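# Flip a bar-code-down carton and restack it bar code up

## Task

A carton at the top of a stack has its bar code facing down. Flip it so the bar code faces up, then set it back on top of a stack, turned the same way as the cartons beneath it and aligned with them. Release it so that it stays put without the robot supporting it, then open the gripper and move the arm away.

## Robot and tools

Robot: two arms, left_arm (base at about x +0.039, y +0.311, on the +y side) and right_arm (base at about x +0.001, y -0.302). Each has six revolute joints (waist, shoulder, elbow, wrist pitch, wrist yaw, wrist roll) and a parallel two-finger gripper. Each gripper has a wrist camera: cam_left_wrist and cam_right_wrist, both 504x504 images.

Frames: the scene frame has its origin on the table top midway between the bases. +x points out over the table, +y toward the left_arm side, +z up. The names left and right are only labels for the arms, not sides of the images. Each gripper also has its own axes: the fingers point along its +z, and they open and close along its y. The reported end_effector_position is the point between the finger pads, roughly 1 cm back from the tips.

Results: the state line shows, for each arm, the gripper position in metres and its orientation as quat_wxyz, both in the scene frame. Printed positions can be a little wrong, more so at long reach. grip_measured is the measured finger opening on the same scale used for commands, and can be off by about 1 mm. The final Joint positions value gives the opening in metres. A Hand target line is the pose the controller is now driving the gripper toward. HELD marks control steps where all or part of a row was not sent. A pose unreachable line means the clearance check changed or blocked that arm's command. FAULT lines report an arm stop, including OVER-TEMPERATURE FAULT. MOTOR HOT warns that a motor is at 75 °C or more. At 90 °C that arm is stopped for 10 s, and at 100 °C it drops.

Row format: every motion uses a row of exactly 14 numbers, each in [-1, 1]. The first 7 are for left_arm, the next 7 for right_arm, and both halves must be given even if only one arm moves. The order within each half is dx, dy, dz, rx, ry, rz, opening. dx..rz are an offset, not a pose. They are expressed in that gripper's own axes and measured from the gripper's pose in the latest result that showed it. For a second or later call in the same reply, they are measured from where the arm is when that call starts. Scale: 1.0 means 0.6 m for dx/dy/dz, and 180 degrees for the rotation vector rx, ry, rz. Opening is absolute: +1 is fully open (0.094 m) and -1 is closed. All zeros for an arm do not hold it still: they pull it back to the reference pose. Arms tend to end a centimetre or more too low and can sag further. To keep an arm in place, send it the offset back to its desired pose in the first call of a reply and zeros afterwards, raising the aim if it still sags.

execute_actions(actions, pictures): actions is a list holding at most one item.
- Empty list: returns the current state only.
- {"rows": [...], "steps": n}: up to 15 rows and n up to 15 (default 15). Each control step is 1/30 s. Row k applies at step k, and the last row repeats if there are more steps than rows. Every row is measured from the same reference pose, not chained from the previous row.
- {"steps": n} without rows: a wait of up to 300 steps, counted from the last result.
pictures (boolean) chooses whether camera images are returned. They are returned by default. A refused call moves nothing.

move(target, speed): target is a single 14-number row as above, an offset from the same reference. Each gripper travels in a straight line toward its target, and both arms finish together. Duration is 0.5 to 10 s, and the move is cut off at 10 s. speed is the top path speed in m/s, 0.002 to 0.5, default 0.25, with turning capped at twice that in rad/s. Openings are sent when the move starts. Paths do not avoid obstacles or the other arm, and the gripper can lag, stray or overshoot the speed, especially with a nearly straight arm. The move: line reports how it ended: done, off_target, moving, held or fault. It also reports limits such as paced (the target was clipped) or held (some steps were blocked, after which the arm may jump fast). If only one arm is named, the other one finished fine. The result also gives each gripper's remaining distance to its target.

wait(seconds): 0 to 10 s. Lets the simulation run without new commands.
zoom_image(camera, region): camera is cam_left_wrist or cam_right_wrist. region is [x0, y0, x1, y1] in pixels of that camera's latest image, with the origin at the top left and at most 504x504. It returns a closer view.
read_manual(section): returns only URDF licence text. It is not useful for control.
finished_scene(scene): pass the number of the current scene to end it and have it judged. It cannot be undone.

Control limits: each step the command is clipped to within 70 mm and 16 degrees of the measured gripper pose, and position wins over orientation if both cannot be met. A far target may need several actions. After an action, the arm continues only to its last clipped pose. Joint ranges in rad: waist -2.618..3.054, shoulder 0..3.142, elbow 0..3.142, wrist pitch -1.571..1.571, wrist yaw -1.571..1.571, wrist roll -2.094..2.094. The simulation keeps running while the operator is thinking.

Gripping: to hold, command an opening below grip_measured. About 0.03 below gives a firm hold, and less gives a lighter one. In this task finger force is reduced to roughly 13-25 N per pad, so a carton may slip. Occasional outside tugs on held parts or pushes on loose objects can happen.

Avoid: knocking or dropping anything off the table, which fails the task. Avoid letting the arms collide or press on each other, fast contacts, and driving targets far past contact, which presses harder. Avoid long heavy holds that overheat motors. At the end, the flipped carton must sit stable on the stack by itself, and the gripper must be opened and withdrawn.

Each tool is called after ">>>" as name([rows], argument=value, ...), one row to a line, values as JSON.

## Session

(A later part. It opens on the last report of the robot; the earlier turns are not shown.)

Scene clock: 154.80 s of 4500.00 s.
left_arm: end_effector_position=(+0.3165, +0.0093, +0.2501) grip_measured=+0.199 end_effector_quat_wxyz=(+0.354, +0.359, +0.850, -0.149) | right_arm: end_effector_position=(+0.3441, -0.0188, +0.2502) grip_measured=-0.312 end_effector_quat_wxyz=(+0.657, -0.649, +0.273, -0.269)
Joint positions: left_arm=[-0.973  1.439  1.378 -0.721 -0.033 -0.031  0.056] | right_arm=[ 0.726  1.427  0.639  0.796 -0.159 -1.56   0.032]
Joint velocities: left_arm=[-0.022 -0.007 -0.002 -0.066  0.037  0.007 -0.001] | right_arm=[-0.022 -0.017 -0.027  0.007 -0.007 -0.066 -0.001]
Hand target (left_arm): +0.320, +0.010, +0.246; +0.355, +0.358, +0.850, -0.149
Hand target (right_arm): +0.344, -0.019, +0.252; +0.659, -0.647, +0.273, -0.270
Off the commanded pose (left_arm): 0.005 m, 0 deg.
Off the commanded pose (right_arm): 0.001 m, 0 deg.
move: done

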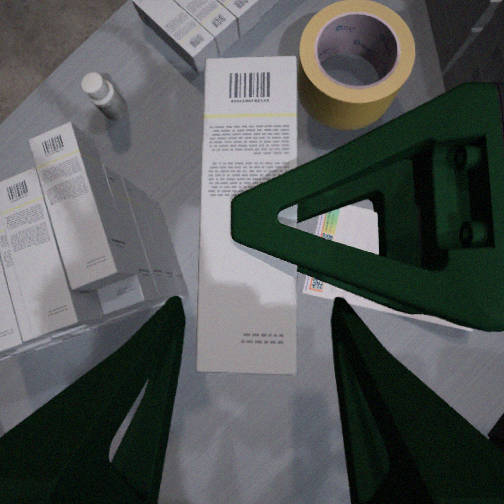

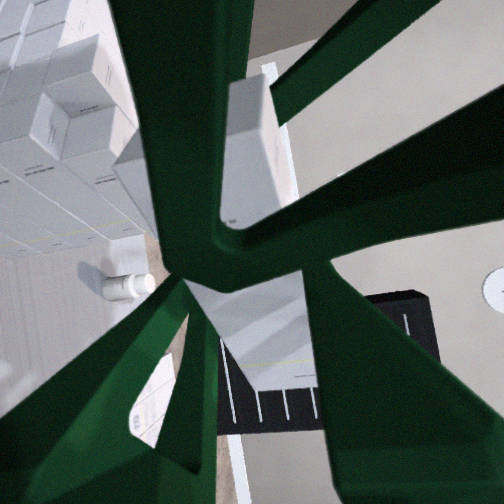

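>>> move(target=[0.014,0.008,0.008,0,0.004,0,0.2,0,0,0,0,0,0,-0.6], speed=0.03)

Scene clock: 159.37 s of 4500.00 s.
left_arm: end_effector_position=(+0.3167, +0.0121, +0.2422) grip_measured=+0.199 end_effector_quat_wxyz=(+0.348, +0.361, +0.853, -0.146) | right_arm: end_effector_position=(+0.3441, -0.0187, +0.2488) grip_measured=-0.312 end_effector_quat_wxyz=(+0.655, -0.651, +0.274, -0.269)
Joint positions: left_arm=[-0.966  1.439  1.358 -0.717 -0.028 -0.024  0.056] | right_arm=[ 0.726  1.427  0.639  0.79  -0.159 -1.562  0.032]
Joint velocities: left_arm=[-0.012 -0.012 -0.012  0.022  0.007  0.037  0.001] | right_arm=[ 0.017  0.012 -0.007  0.081 -0.007  0.007 -0.001]
Hand target (left_arm): +0.318, +0.014, +0.241; +0.349, +0.360, +0.853, -0.146
Hand target (right_arm): +0.344, -0.019, +0.250; +0.657, -0.649, +0.273, -0.269
Off the commanded pose (left_arm): 0.003 m, 0 deg.
Off the commanded pose (right_arm): 0.001 m, 0 deg.
After step 90, 0.77 s passed at rest.
move: done

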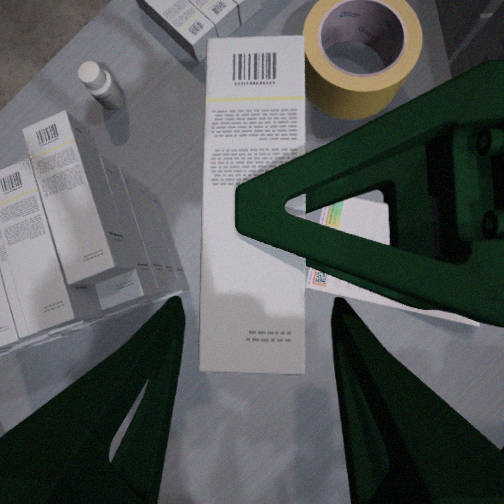

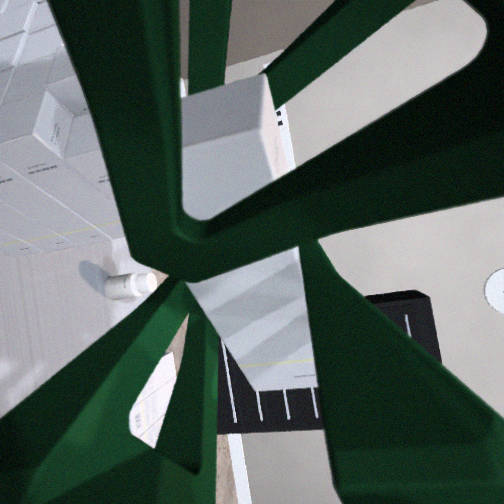

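Good. Close left, open right, retract right.

>>> move(target=[0,0,0,0,0,0,-0.45,0,0,0,0,0,0,-0.6])

>>> move(target=[0,0,0,0,0,0,-0.45,0,0,0,0,0,0,0.1])

>>> move(target=[0,0,0,0,0,0,-0.45,0,0,-0.2,0,0,0,0.1], speed=0.15)

Scene clock: 163.03 s of 4500.00 s.
left_arm: end_effector_position=(+0.3168, +0.0122, +0.2422) grip_measured=-0.307 end_effector_quat_wxyz=(+0.348, +0.361, +0.853, -0.145) | right_arm: end_effector_position=(+0.3441, -0.0187, +0.2481) grip_measured=-0.312 end_effector_quat_wxyz=(+0.654, -0.653, +0.274, -0.269)
Joint positions: left_arm=[-0.966  1.439  1.358 -0.717 -0.028 -0.024  0.033] | right_arm=[ 0.726  1.427  0.639  0.787 -0.16  -1.564  0.032]
Joint velocities: left_arm=[-0.012 -0.002 -0.002 -0.007  0.051  0.022  0.001] | right_arm=[-0.012  0.002 -0.007  0.007 -0.007 -0.007  0.   ]
Hand target (left_arm): +0.317, +0.012, +0.242; +0.348, +0.361, +0.853, -0.146
Hand target (right_arm): +0.344, -0.019, +0.249; +0.655, -0.651, +0.274, -0.269
Off the commanded pose (left_arm): 0.000 m, 0 deg.
Off the commanded pose (right_arm): 0.001 m, 0 deg.
move: done

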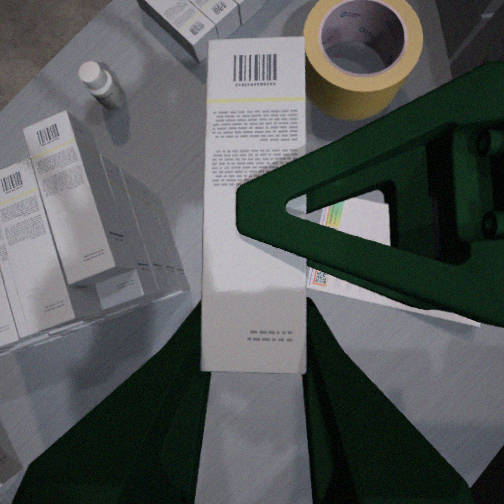

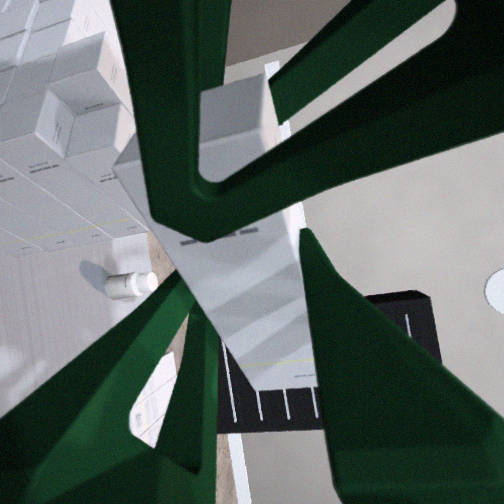

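Scene clock: 163.53 s of 4500.00 s.
left_arm: end_effector_position=(+0.3168, +0.0123, +0.2421) grip_measured=-0.307 end_effector_quat_wxyz=(+0.348, +0.361, +0.853, -0.145) | right_arm: end_effector_position=(+0.3441, -0.0187, +0.2481) grip_measured=+0.098 end_effector_quat_wxyz=(+0.653, -0.653, +0.273, -0.269)
Joint positions: left_arm=[-0.966  1.439  1.358 -0.717 -0.028 -0.024  0.033] | right_arm=[ 0.726  1.427  0.639  0.787 -0.16  -1.566  0.052]
Joint velocities: left_arm=[-0.012  0.007 -0.007  0.007  0.007  0.066 -0.001] | right_arm=[ 0.002  0.007  0.012 -0.037 -0.007 -0.022 -0.   ]
Hand target (left_arm): +0.317, +0.012, +0.242; +0.348, +0.361, +0.853, -0.145
Hand target (right_arm): +0.344, -0.019, +0.248; +0.654, -0.653, +0.274, -0.269
Off the commanded pose (left_arm): 0.000 m, 0 deg.
Off the commanded pose (right_arm): 0.000 m, 0 deg.
move: done

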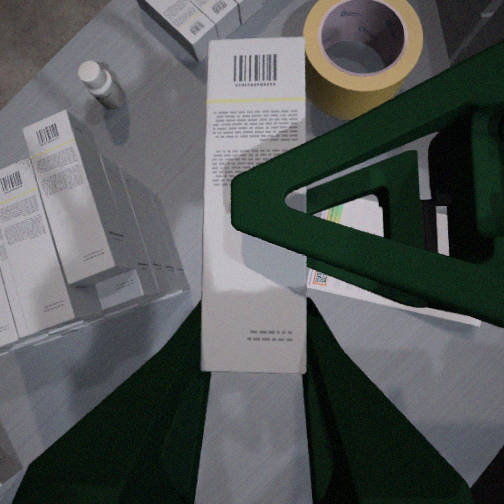

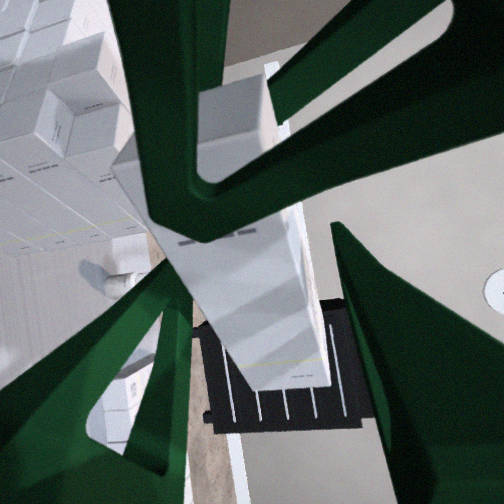

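Scene clock: 165.03 s of 4500.00 s.
left_arm: end_effector_position=(+0.3168, +0.0123, +0.2421) grip_measured=-0.307 end_effector_quat_wxyz=(+0.348, +0.361, +0.853, -0.145) | right_arm: end_effector_position=(+0.2627, -0.1007, +0.2456) grip_measured=+0.098 end_effector_quat_wxyz=(+0.651, -0.655, +0.274, -0.269)
Joint positions: left_arm=[-0.966  1.439  1.358 -0.717 -0.028 -0.024  0.033] | right_arm=[ 0.603  0.826  0.323  0.496 -0.281 -1.569  0.052]
Joint velocities: left_arm=[-0.017  0.002  0.002 -0.066  0.022 -0.081 -0.   ] | right_arm=[ 0.007  0.007  0.007  0.022 -0.066  0.022  0.001]
Hand target (left_arm): +0.317, +0.012, +0.242; +0.348, +0.361, +0.853, -0.145
Hand target (right_arm): +0.260, -0.103, +0.247; +0.653, -0.653, +0.273, -0.270
Off the commanded pose (left_arm): 0.000 m, 0 deg.
Off the commanded pose (right_arm): 0.005 m, 0 deg.
move: done

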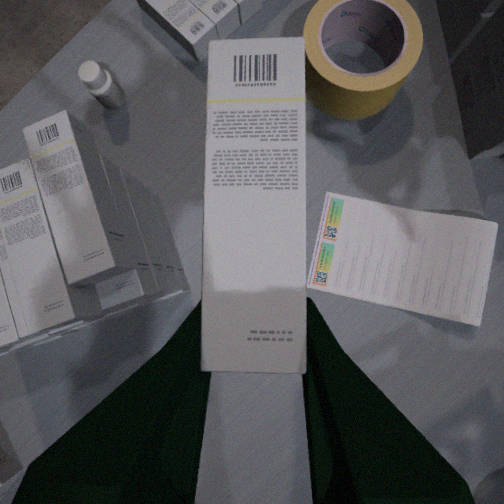

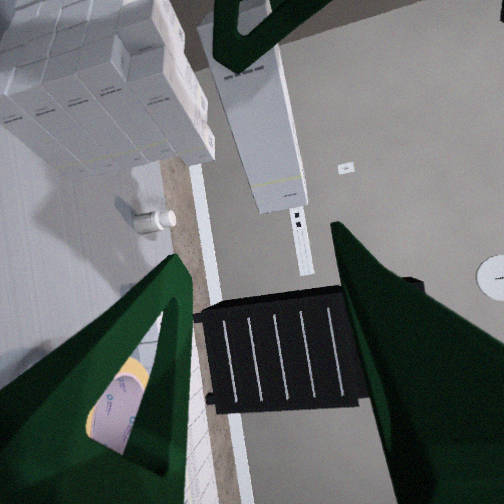

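>>> move(target=[0.032,0.224,0.032,-0.07,0,-0.072,-0.45,0,0,0,0,0,0,0.1], speed=0.15)

Scene clock: 171.17 s of 4500.00 s.
left_arm: end_effector_position=(+0.4090, +0.1064, +0.2154) grip_measured=-0.307 end_effector_quat_wxyz=(+0.358, +0.223, +0.902, -0.088) | right_arm: end_effector_position=(+0.2627, -0.1007, +0.2453) grip_measured=+0.098 end_effector_quat_wxyz=(+0.651, -0.655, +0.273, -0.270)
Joint positions: left_arm=[-0.646  1.497  1.315 -0.633 -0.023 -0.023  0.033] | right_arm=[ 0.603  0.826  0.323  0.494 -0.282 -1.571  0.052]
Joint velocities: left_arm=[-0.002 -0.002  0.012  0.051 -0.051 -0.037  0.   ] | right_arm=[ 0.012 -0.007  0.002  0.037  0.022 -0.007  0.   ]
Hand target (left_arm): +0.413, +0.106, +0.217; +0.367, +0.222, +0.899, -0.091
Hand target (right_arm): +0.263, -0.101, +0.246; +0.651, -0.654, +0.274, -0.269
Off the commanded pose (left_arm): 0.004 m, 1 deg.
Off the commanded pose (right_arm): 0.000 m, 0 deg.
After step 90, 1.70 s passed at rest.
move: done

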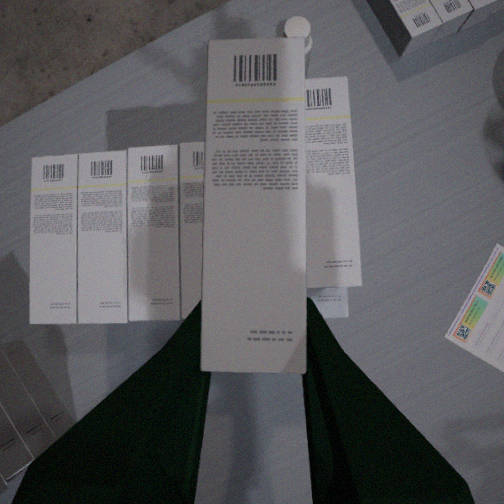

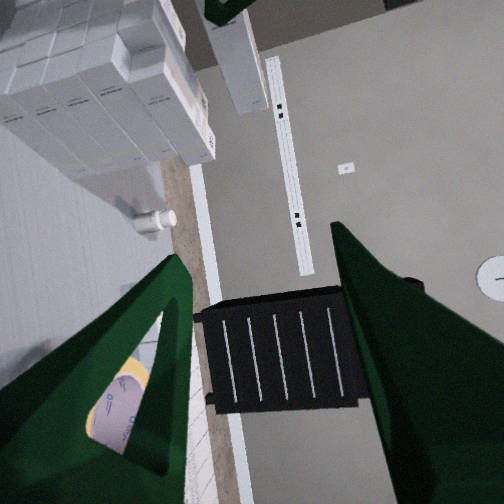

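>>> move(target=[0.024,0,0.035,0,-0.006,0,-0.45,0,0,0,0,0,0,0.1], speed=0.04)

Scene clock: 175.67 s of 4500.00 s.
left_arm: end_effector_position=(+0.4100, +0.1059, +0.1915) grip_measured=-0.307 end_effector_quat_wxyz=(+0.360, +0.223, +0.901, -0.089) | right_arm: end_effector_position=(+0.2627, -0.1007, +0.2453) grip_measured=+0.098 end_effector_quat_wxyz=(+0.650, -0.655, +0.273, -0.270)
Joint positions: left_arm=[-0.646  1.497  1.216 -0.53  -0.023 -0.023  0.033] | right_arm=[ 0.603  0.826  0.323  0.494 -0.282 -1.573  0.052]
Joint velocities: left_arm=[-0.022 -0.017  0.007  0.022 -0.007 -0.037 -0.   ] | right_arm=[-0.007 -0.007  0.002 -0.037 -0.007  0.007 -0.   ]
Hand target (left_arm): +0.413, +0.105, +0.190; +0.367, +0.222, +0.899, -0.090
Hand target (right_arm): +0.263, -0.101, +0.245; +0.651, -0.655, +0.273, -0.270
Off the commanded pose (left_arm): 0.003 m, 1 deg.
Off the commanded pose (right_arm): 0.000 m, 0 deg.
After step 90, 0.37 s passed at rest.
move: done

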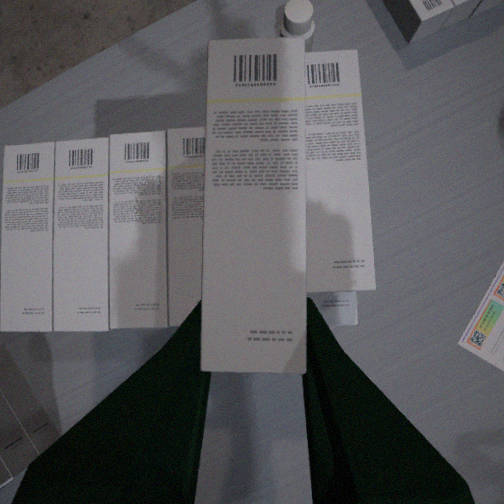

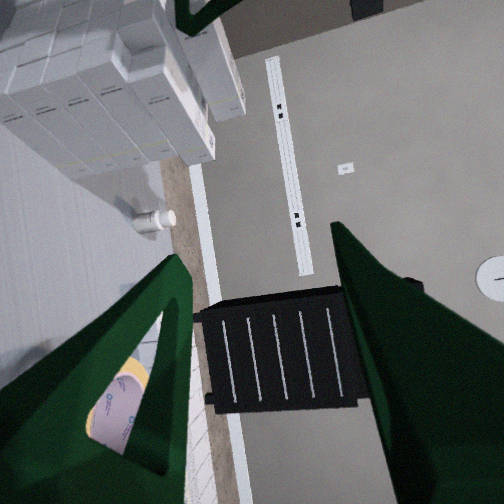

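>>> move(target=[0.014,0,0.018,0,-0.003,0,-0.45,0,0,0,0,0,0,0.1], speed=0.03)

Scene clock: 181.60 s of 4500.00 s.
left_arm: end_effector_position=(+0.4099, +0.1059, +0.1815) grip_measured=-0.307 end_effector_quat_wxyz=(+0.362, +0.223, +0.901, -0.089) | right_arm: end_effector_position=(+0.2627, -0.1007, +0.2453) grip_measured=+0.098 end_effector_quat_wxyz=(+0.650, -0.656, +0.272, -0.271)
Joint positions: left_arm=[-0.646  1.497  1.174 -0.484 -0.023 -0.023  0.033] | right_arm=[ 0.603  0.826  0.323  0.494 -0.282 -1.575  0.052]
Joint velocities: left_arm=[-0.007  0.012 -0.007  0.022 -0.022 -0.022 -0.   ] | right_arm=[ 0.007 -0.012 -0.007 -0.022 -0.022  0.037 -0.   ]
Hand target (left_arm): +0.411, +0.105, +0.178; +0.364, +0.222, +0.900, -0.090
Hand target (right_arm): +0.263, -0.101, +0.245; +0.650, -0.656, +0.273, -0.270
Off the commanded pose (left_arm): 0.004 m, 0 deg.
Off the commanded pose (right_arm): 0.000 m, 0 deg.
After step 90, 2.23 s passed at rest.
move: done

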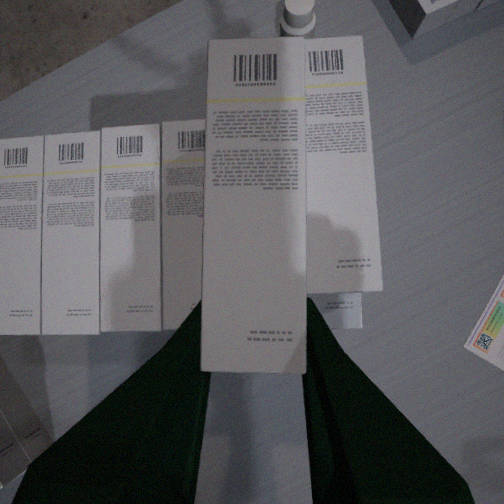

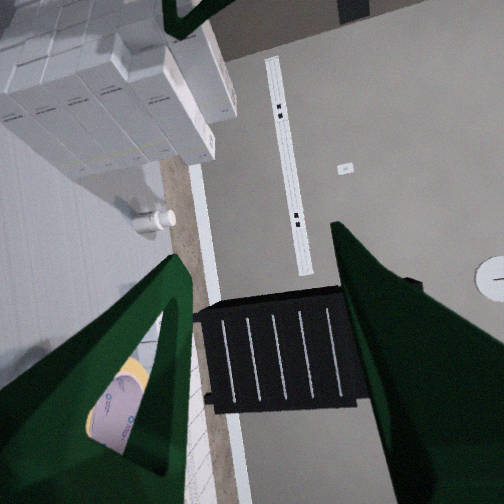

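>>> move(target=[0.008,0,0.009,0,0,0,-0.45,0,0,0,0,0,0,0.1], speed=0.02)

>>> move(target=[0,0,0,0,0,0,0.1,0,0,0,0,0,0,0.1])

>>> move(target=[0.03,0,-0.12,0,-0.08,0,0.1,0,0,0,0,0,0,0.1], speed=0.1)

Scene clock: 191.10 s of 4500.00 s.
left_arm: end_effector_position=(+0.4102, +0.1057, +0.1816) grip_measured=-0.307 end_effector_quat_wxyz=(+0.363, +0.223, +0.901, -0.090) | right_arm: end_effector_position=(+0.2627, -0.1007, +0.2453) grip_measured=+0.098 end_effector_quat_wxyz=(+0.650, -0.656, +0.271, -0.272)
Joint positions: left_arm=[-0.646  1.497  1.173 -0.482 -0.023 -0.023  0.033] | right_arm=[ 0.603  0.826  0.323  0.494 -0.282 -1.577  0.052]
Joint velocities: left_arm=[-0.002  0.007  0.007 -0.051  0.037 -0.022 -0.   ] | right_arm=[-0.012 -0.007  0.022 -0.007 -0.051 -0.022 -0.   ]
Hand target (left_arm): +0.410, +0.106, +0.174; +0.362, +0.223, +0.901, -0.089
Hand target (right_arm): +0.263, -0.101, +0.245; +0.650, -0.656, +0.272, -0.271
Off the commanded pose (left_arm): 0.007 m, 0 deg.
Off the commanded pose (right_arm): 0.000 m, 0 deg.
After step 90, 5.80 s passed at rest.
move: done

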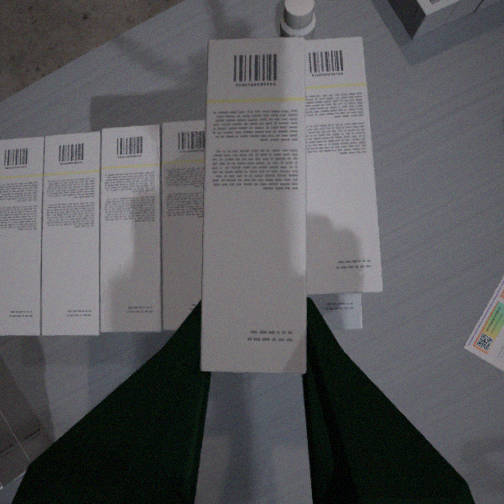

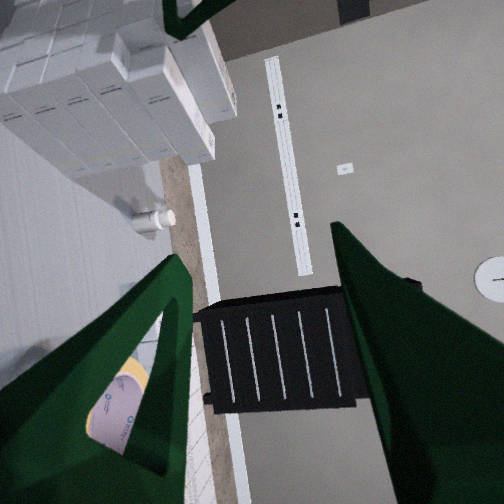

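Scene clock: 191.60 s of 4500.00 s.
left_arm: end_effector_position=(+0.4102, +0.1057, +0.1816) grip_measured=+0.099 end_effector_quat_wxyz=(+0.363, +0.223, +0.901, -0.090) | right_arm: end_effector_position=(+0.2627, -0.1007, +0.2453) grip_measured=+0.098 end_effector_quat_wxyz=(+0.650, -0.656, +0.271, -0.272)
Joint positions: left_arm=[-0.646  1.497  1.173 -0.482 -0.023 -0.023  0.052] | right_arm=[ 0.603  0.826  0.323  0.494 -0.282 -1.579  0.052]
Joint velocities: left_arm=[-0.002  0.017  0.012 -0.037  0.022  0.066  0.   ] | right_arm=[ 0.002 -0.002  0.012  0.007 -0.066 -0.037  0.001]
Hand target (left_arm): +0.410, +0.106, +0.182; +0.363, +0.223, +0.901, -0.090
Hand target (right_arm): +0.263, -0.101, +0.245; +0.650, -0.656, +0.271, -0.272
Off the commanded pose (left_arm): 0.000 m, 0 deg.
Off the commanded pose (right_arm): 0.000 m, 0 deg.
move: done

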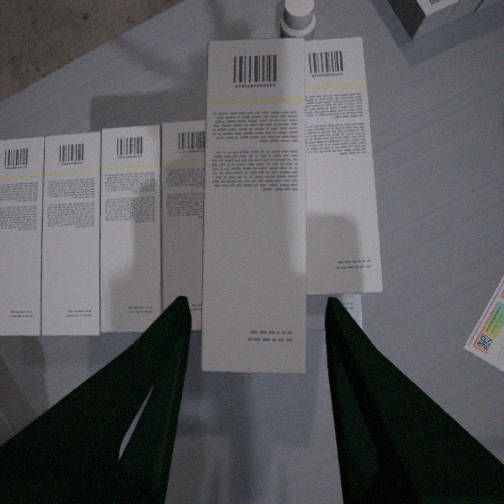

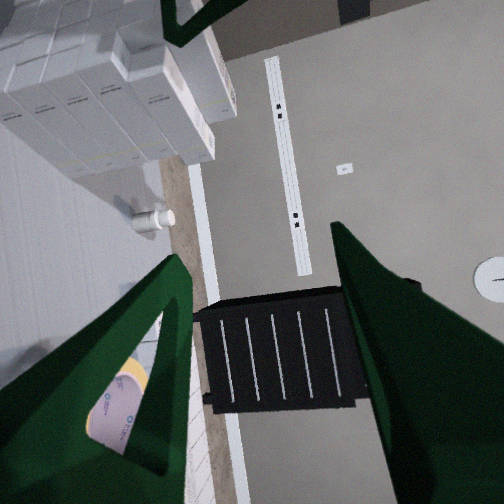

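Scene clock: 193.23 s of 4500.00 s.
left_arm: end_effector_position=(+0.3571, +0.1354, +0.2170) grip_measured=+0.099 end_effector_quat_wxyz=(+0.464, +0.210, +0.853, -0.115) | right_arm: end_effector_position=(+0.2627, -0.1007, +0.2453) grip_measured=+0.098 end_effector_quat_wxyz=(+0.649, -0.657, +0.270, -0.273)
Joint positions: left_arm=[-0.652  1.11   0.858 -0.323 -0.033 -0.023  0.052] | right_arm=[ 0.603  0.826  0.323  0.494 -0.282 -1.581  0.052]
Joint velocities: left_arm=[-0.012  0.007  0.002 -0.051 -0.066  0.022 -0.   ] | right_arm=[ 0.002 -0.007  0.002  0.037 -0.022 -0.007  0.001]
Hand target (left_arm): +0.354, +0.134, +0.220; +0.473, +0.211, +0.848, -0.116
Hand target (right_arm): +0.263, -0.101, +0.245; +0.650, -0.656, +0.271, -0.272
Off the commanded pose (left_arm): 0.005 m, 1 deg.
Off the commanded pose (right_arm): 0.000 m, 0 deg.
move: done

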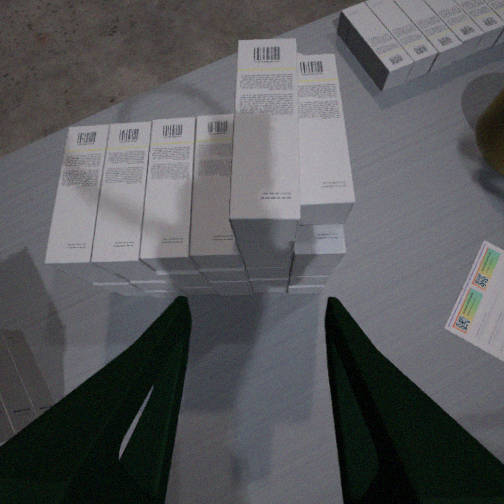

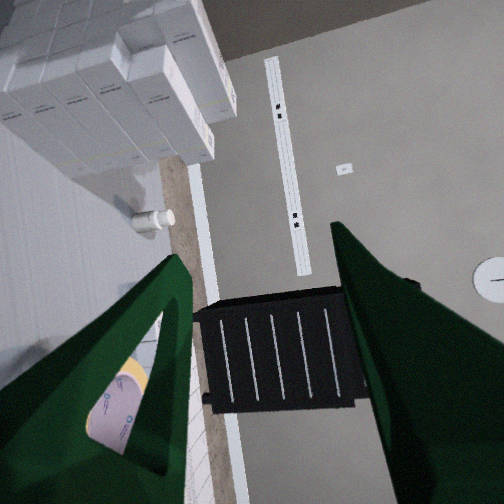

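>>> zoom_image(camera="cam_left_wrist", region=[190, 180, 370, 300])

>>> zoom_image(camera="cam_right_wrist", region=[60, 0, 260, 180])

Region (190, 180, 370, 300) of cam_left_wrist's 504x504 image, scaled by 2.800, with more detail than that image has.

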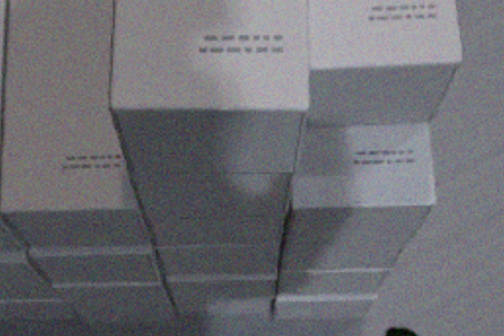

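Region (60, 0, 260, 180) of cam_right_wrist's 504x504 image, scaled by 2.520, with more detail than that image has; it fills the top 454 rows of this view, and the rest is white.

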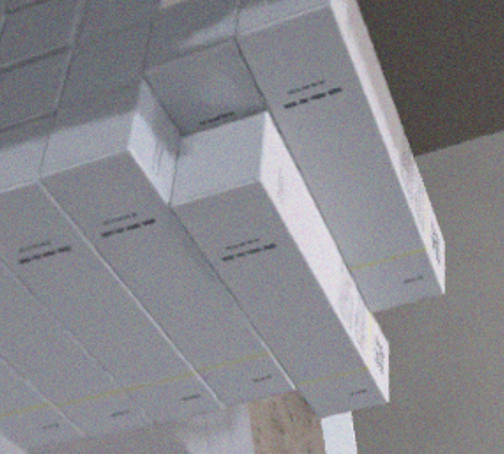

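Looks flush.

>>> finished_scene(scene=2)

The scene is finished: the task was done.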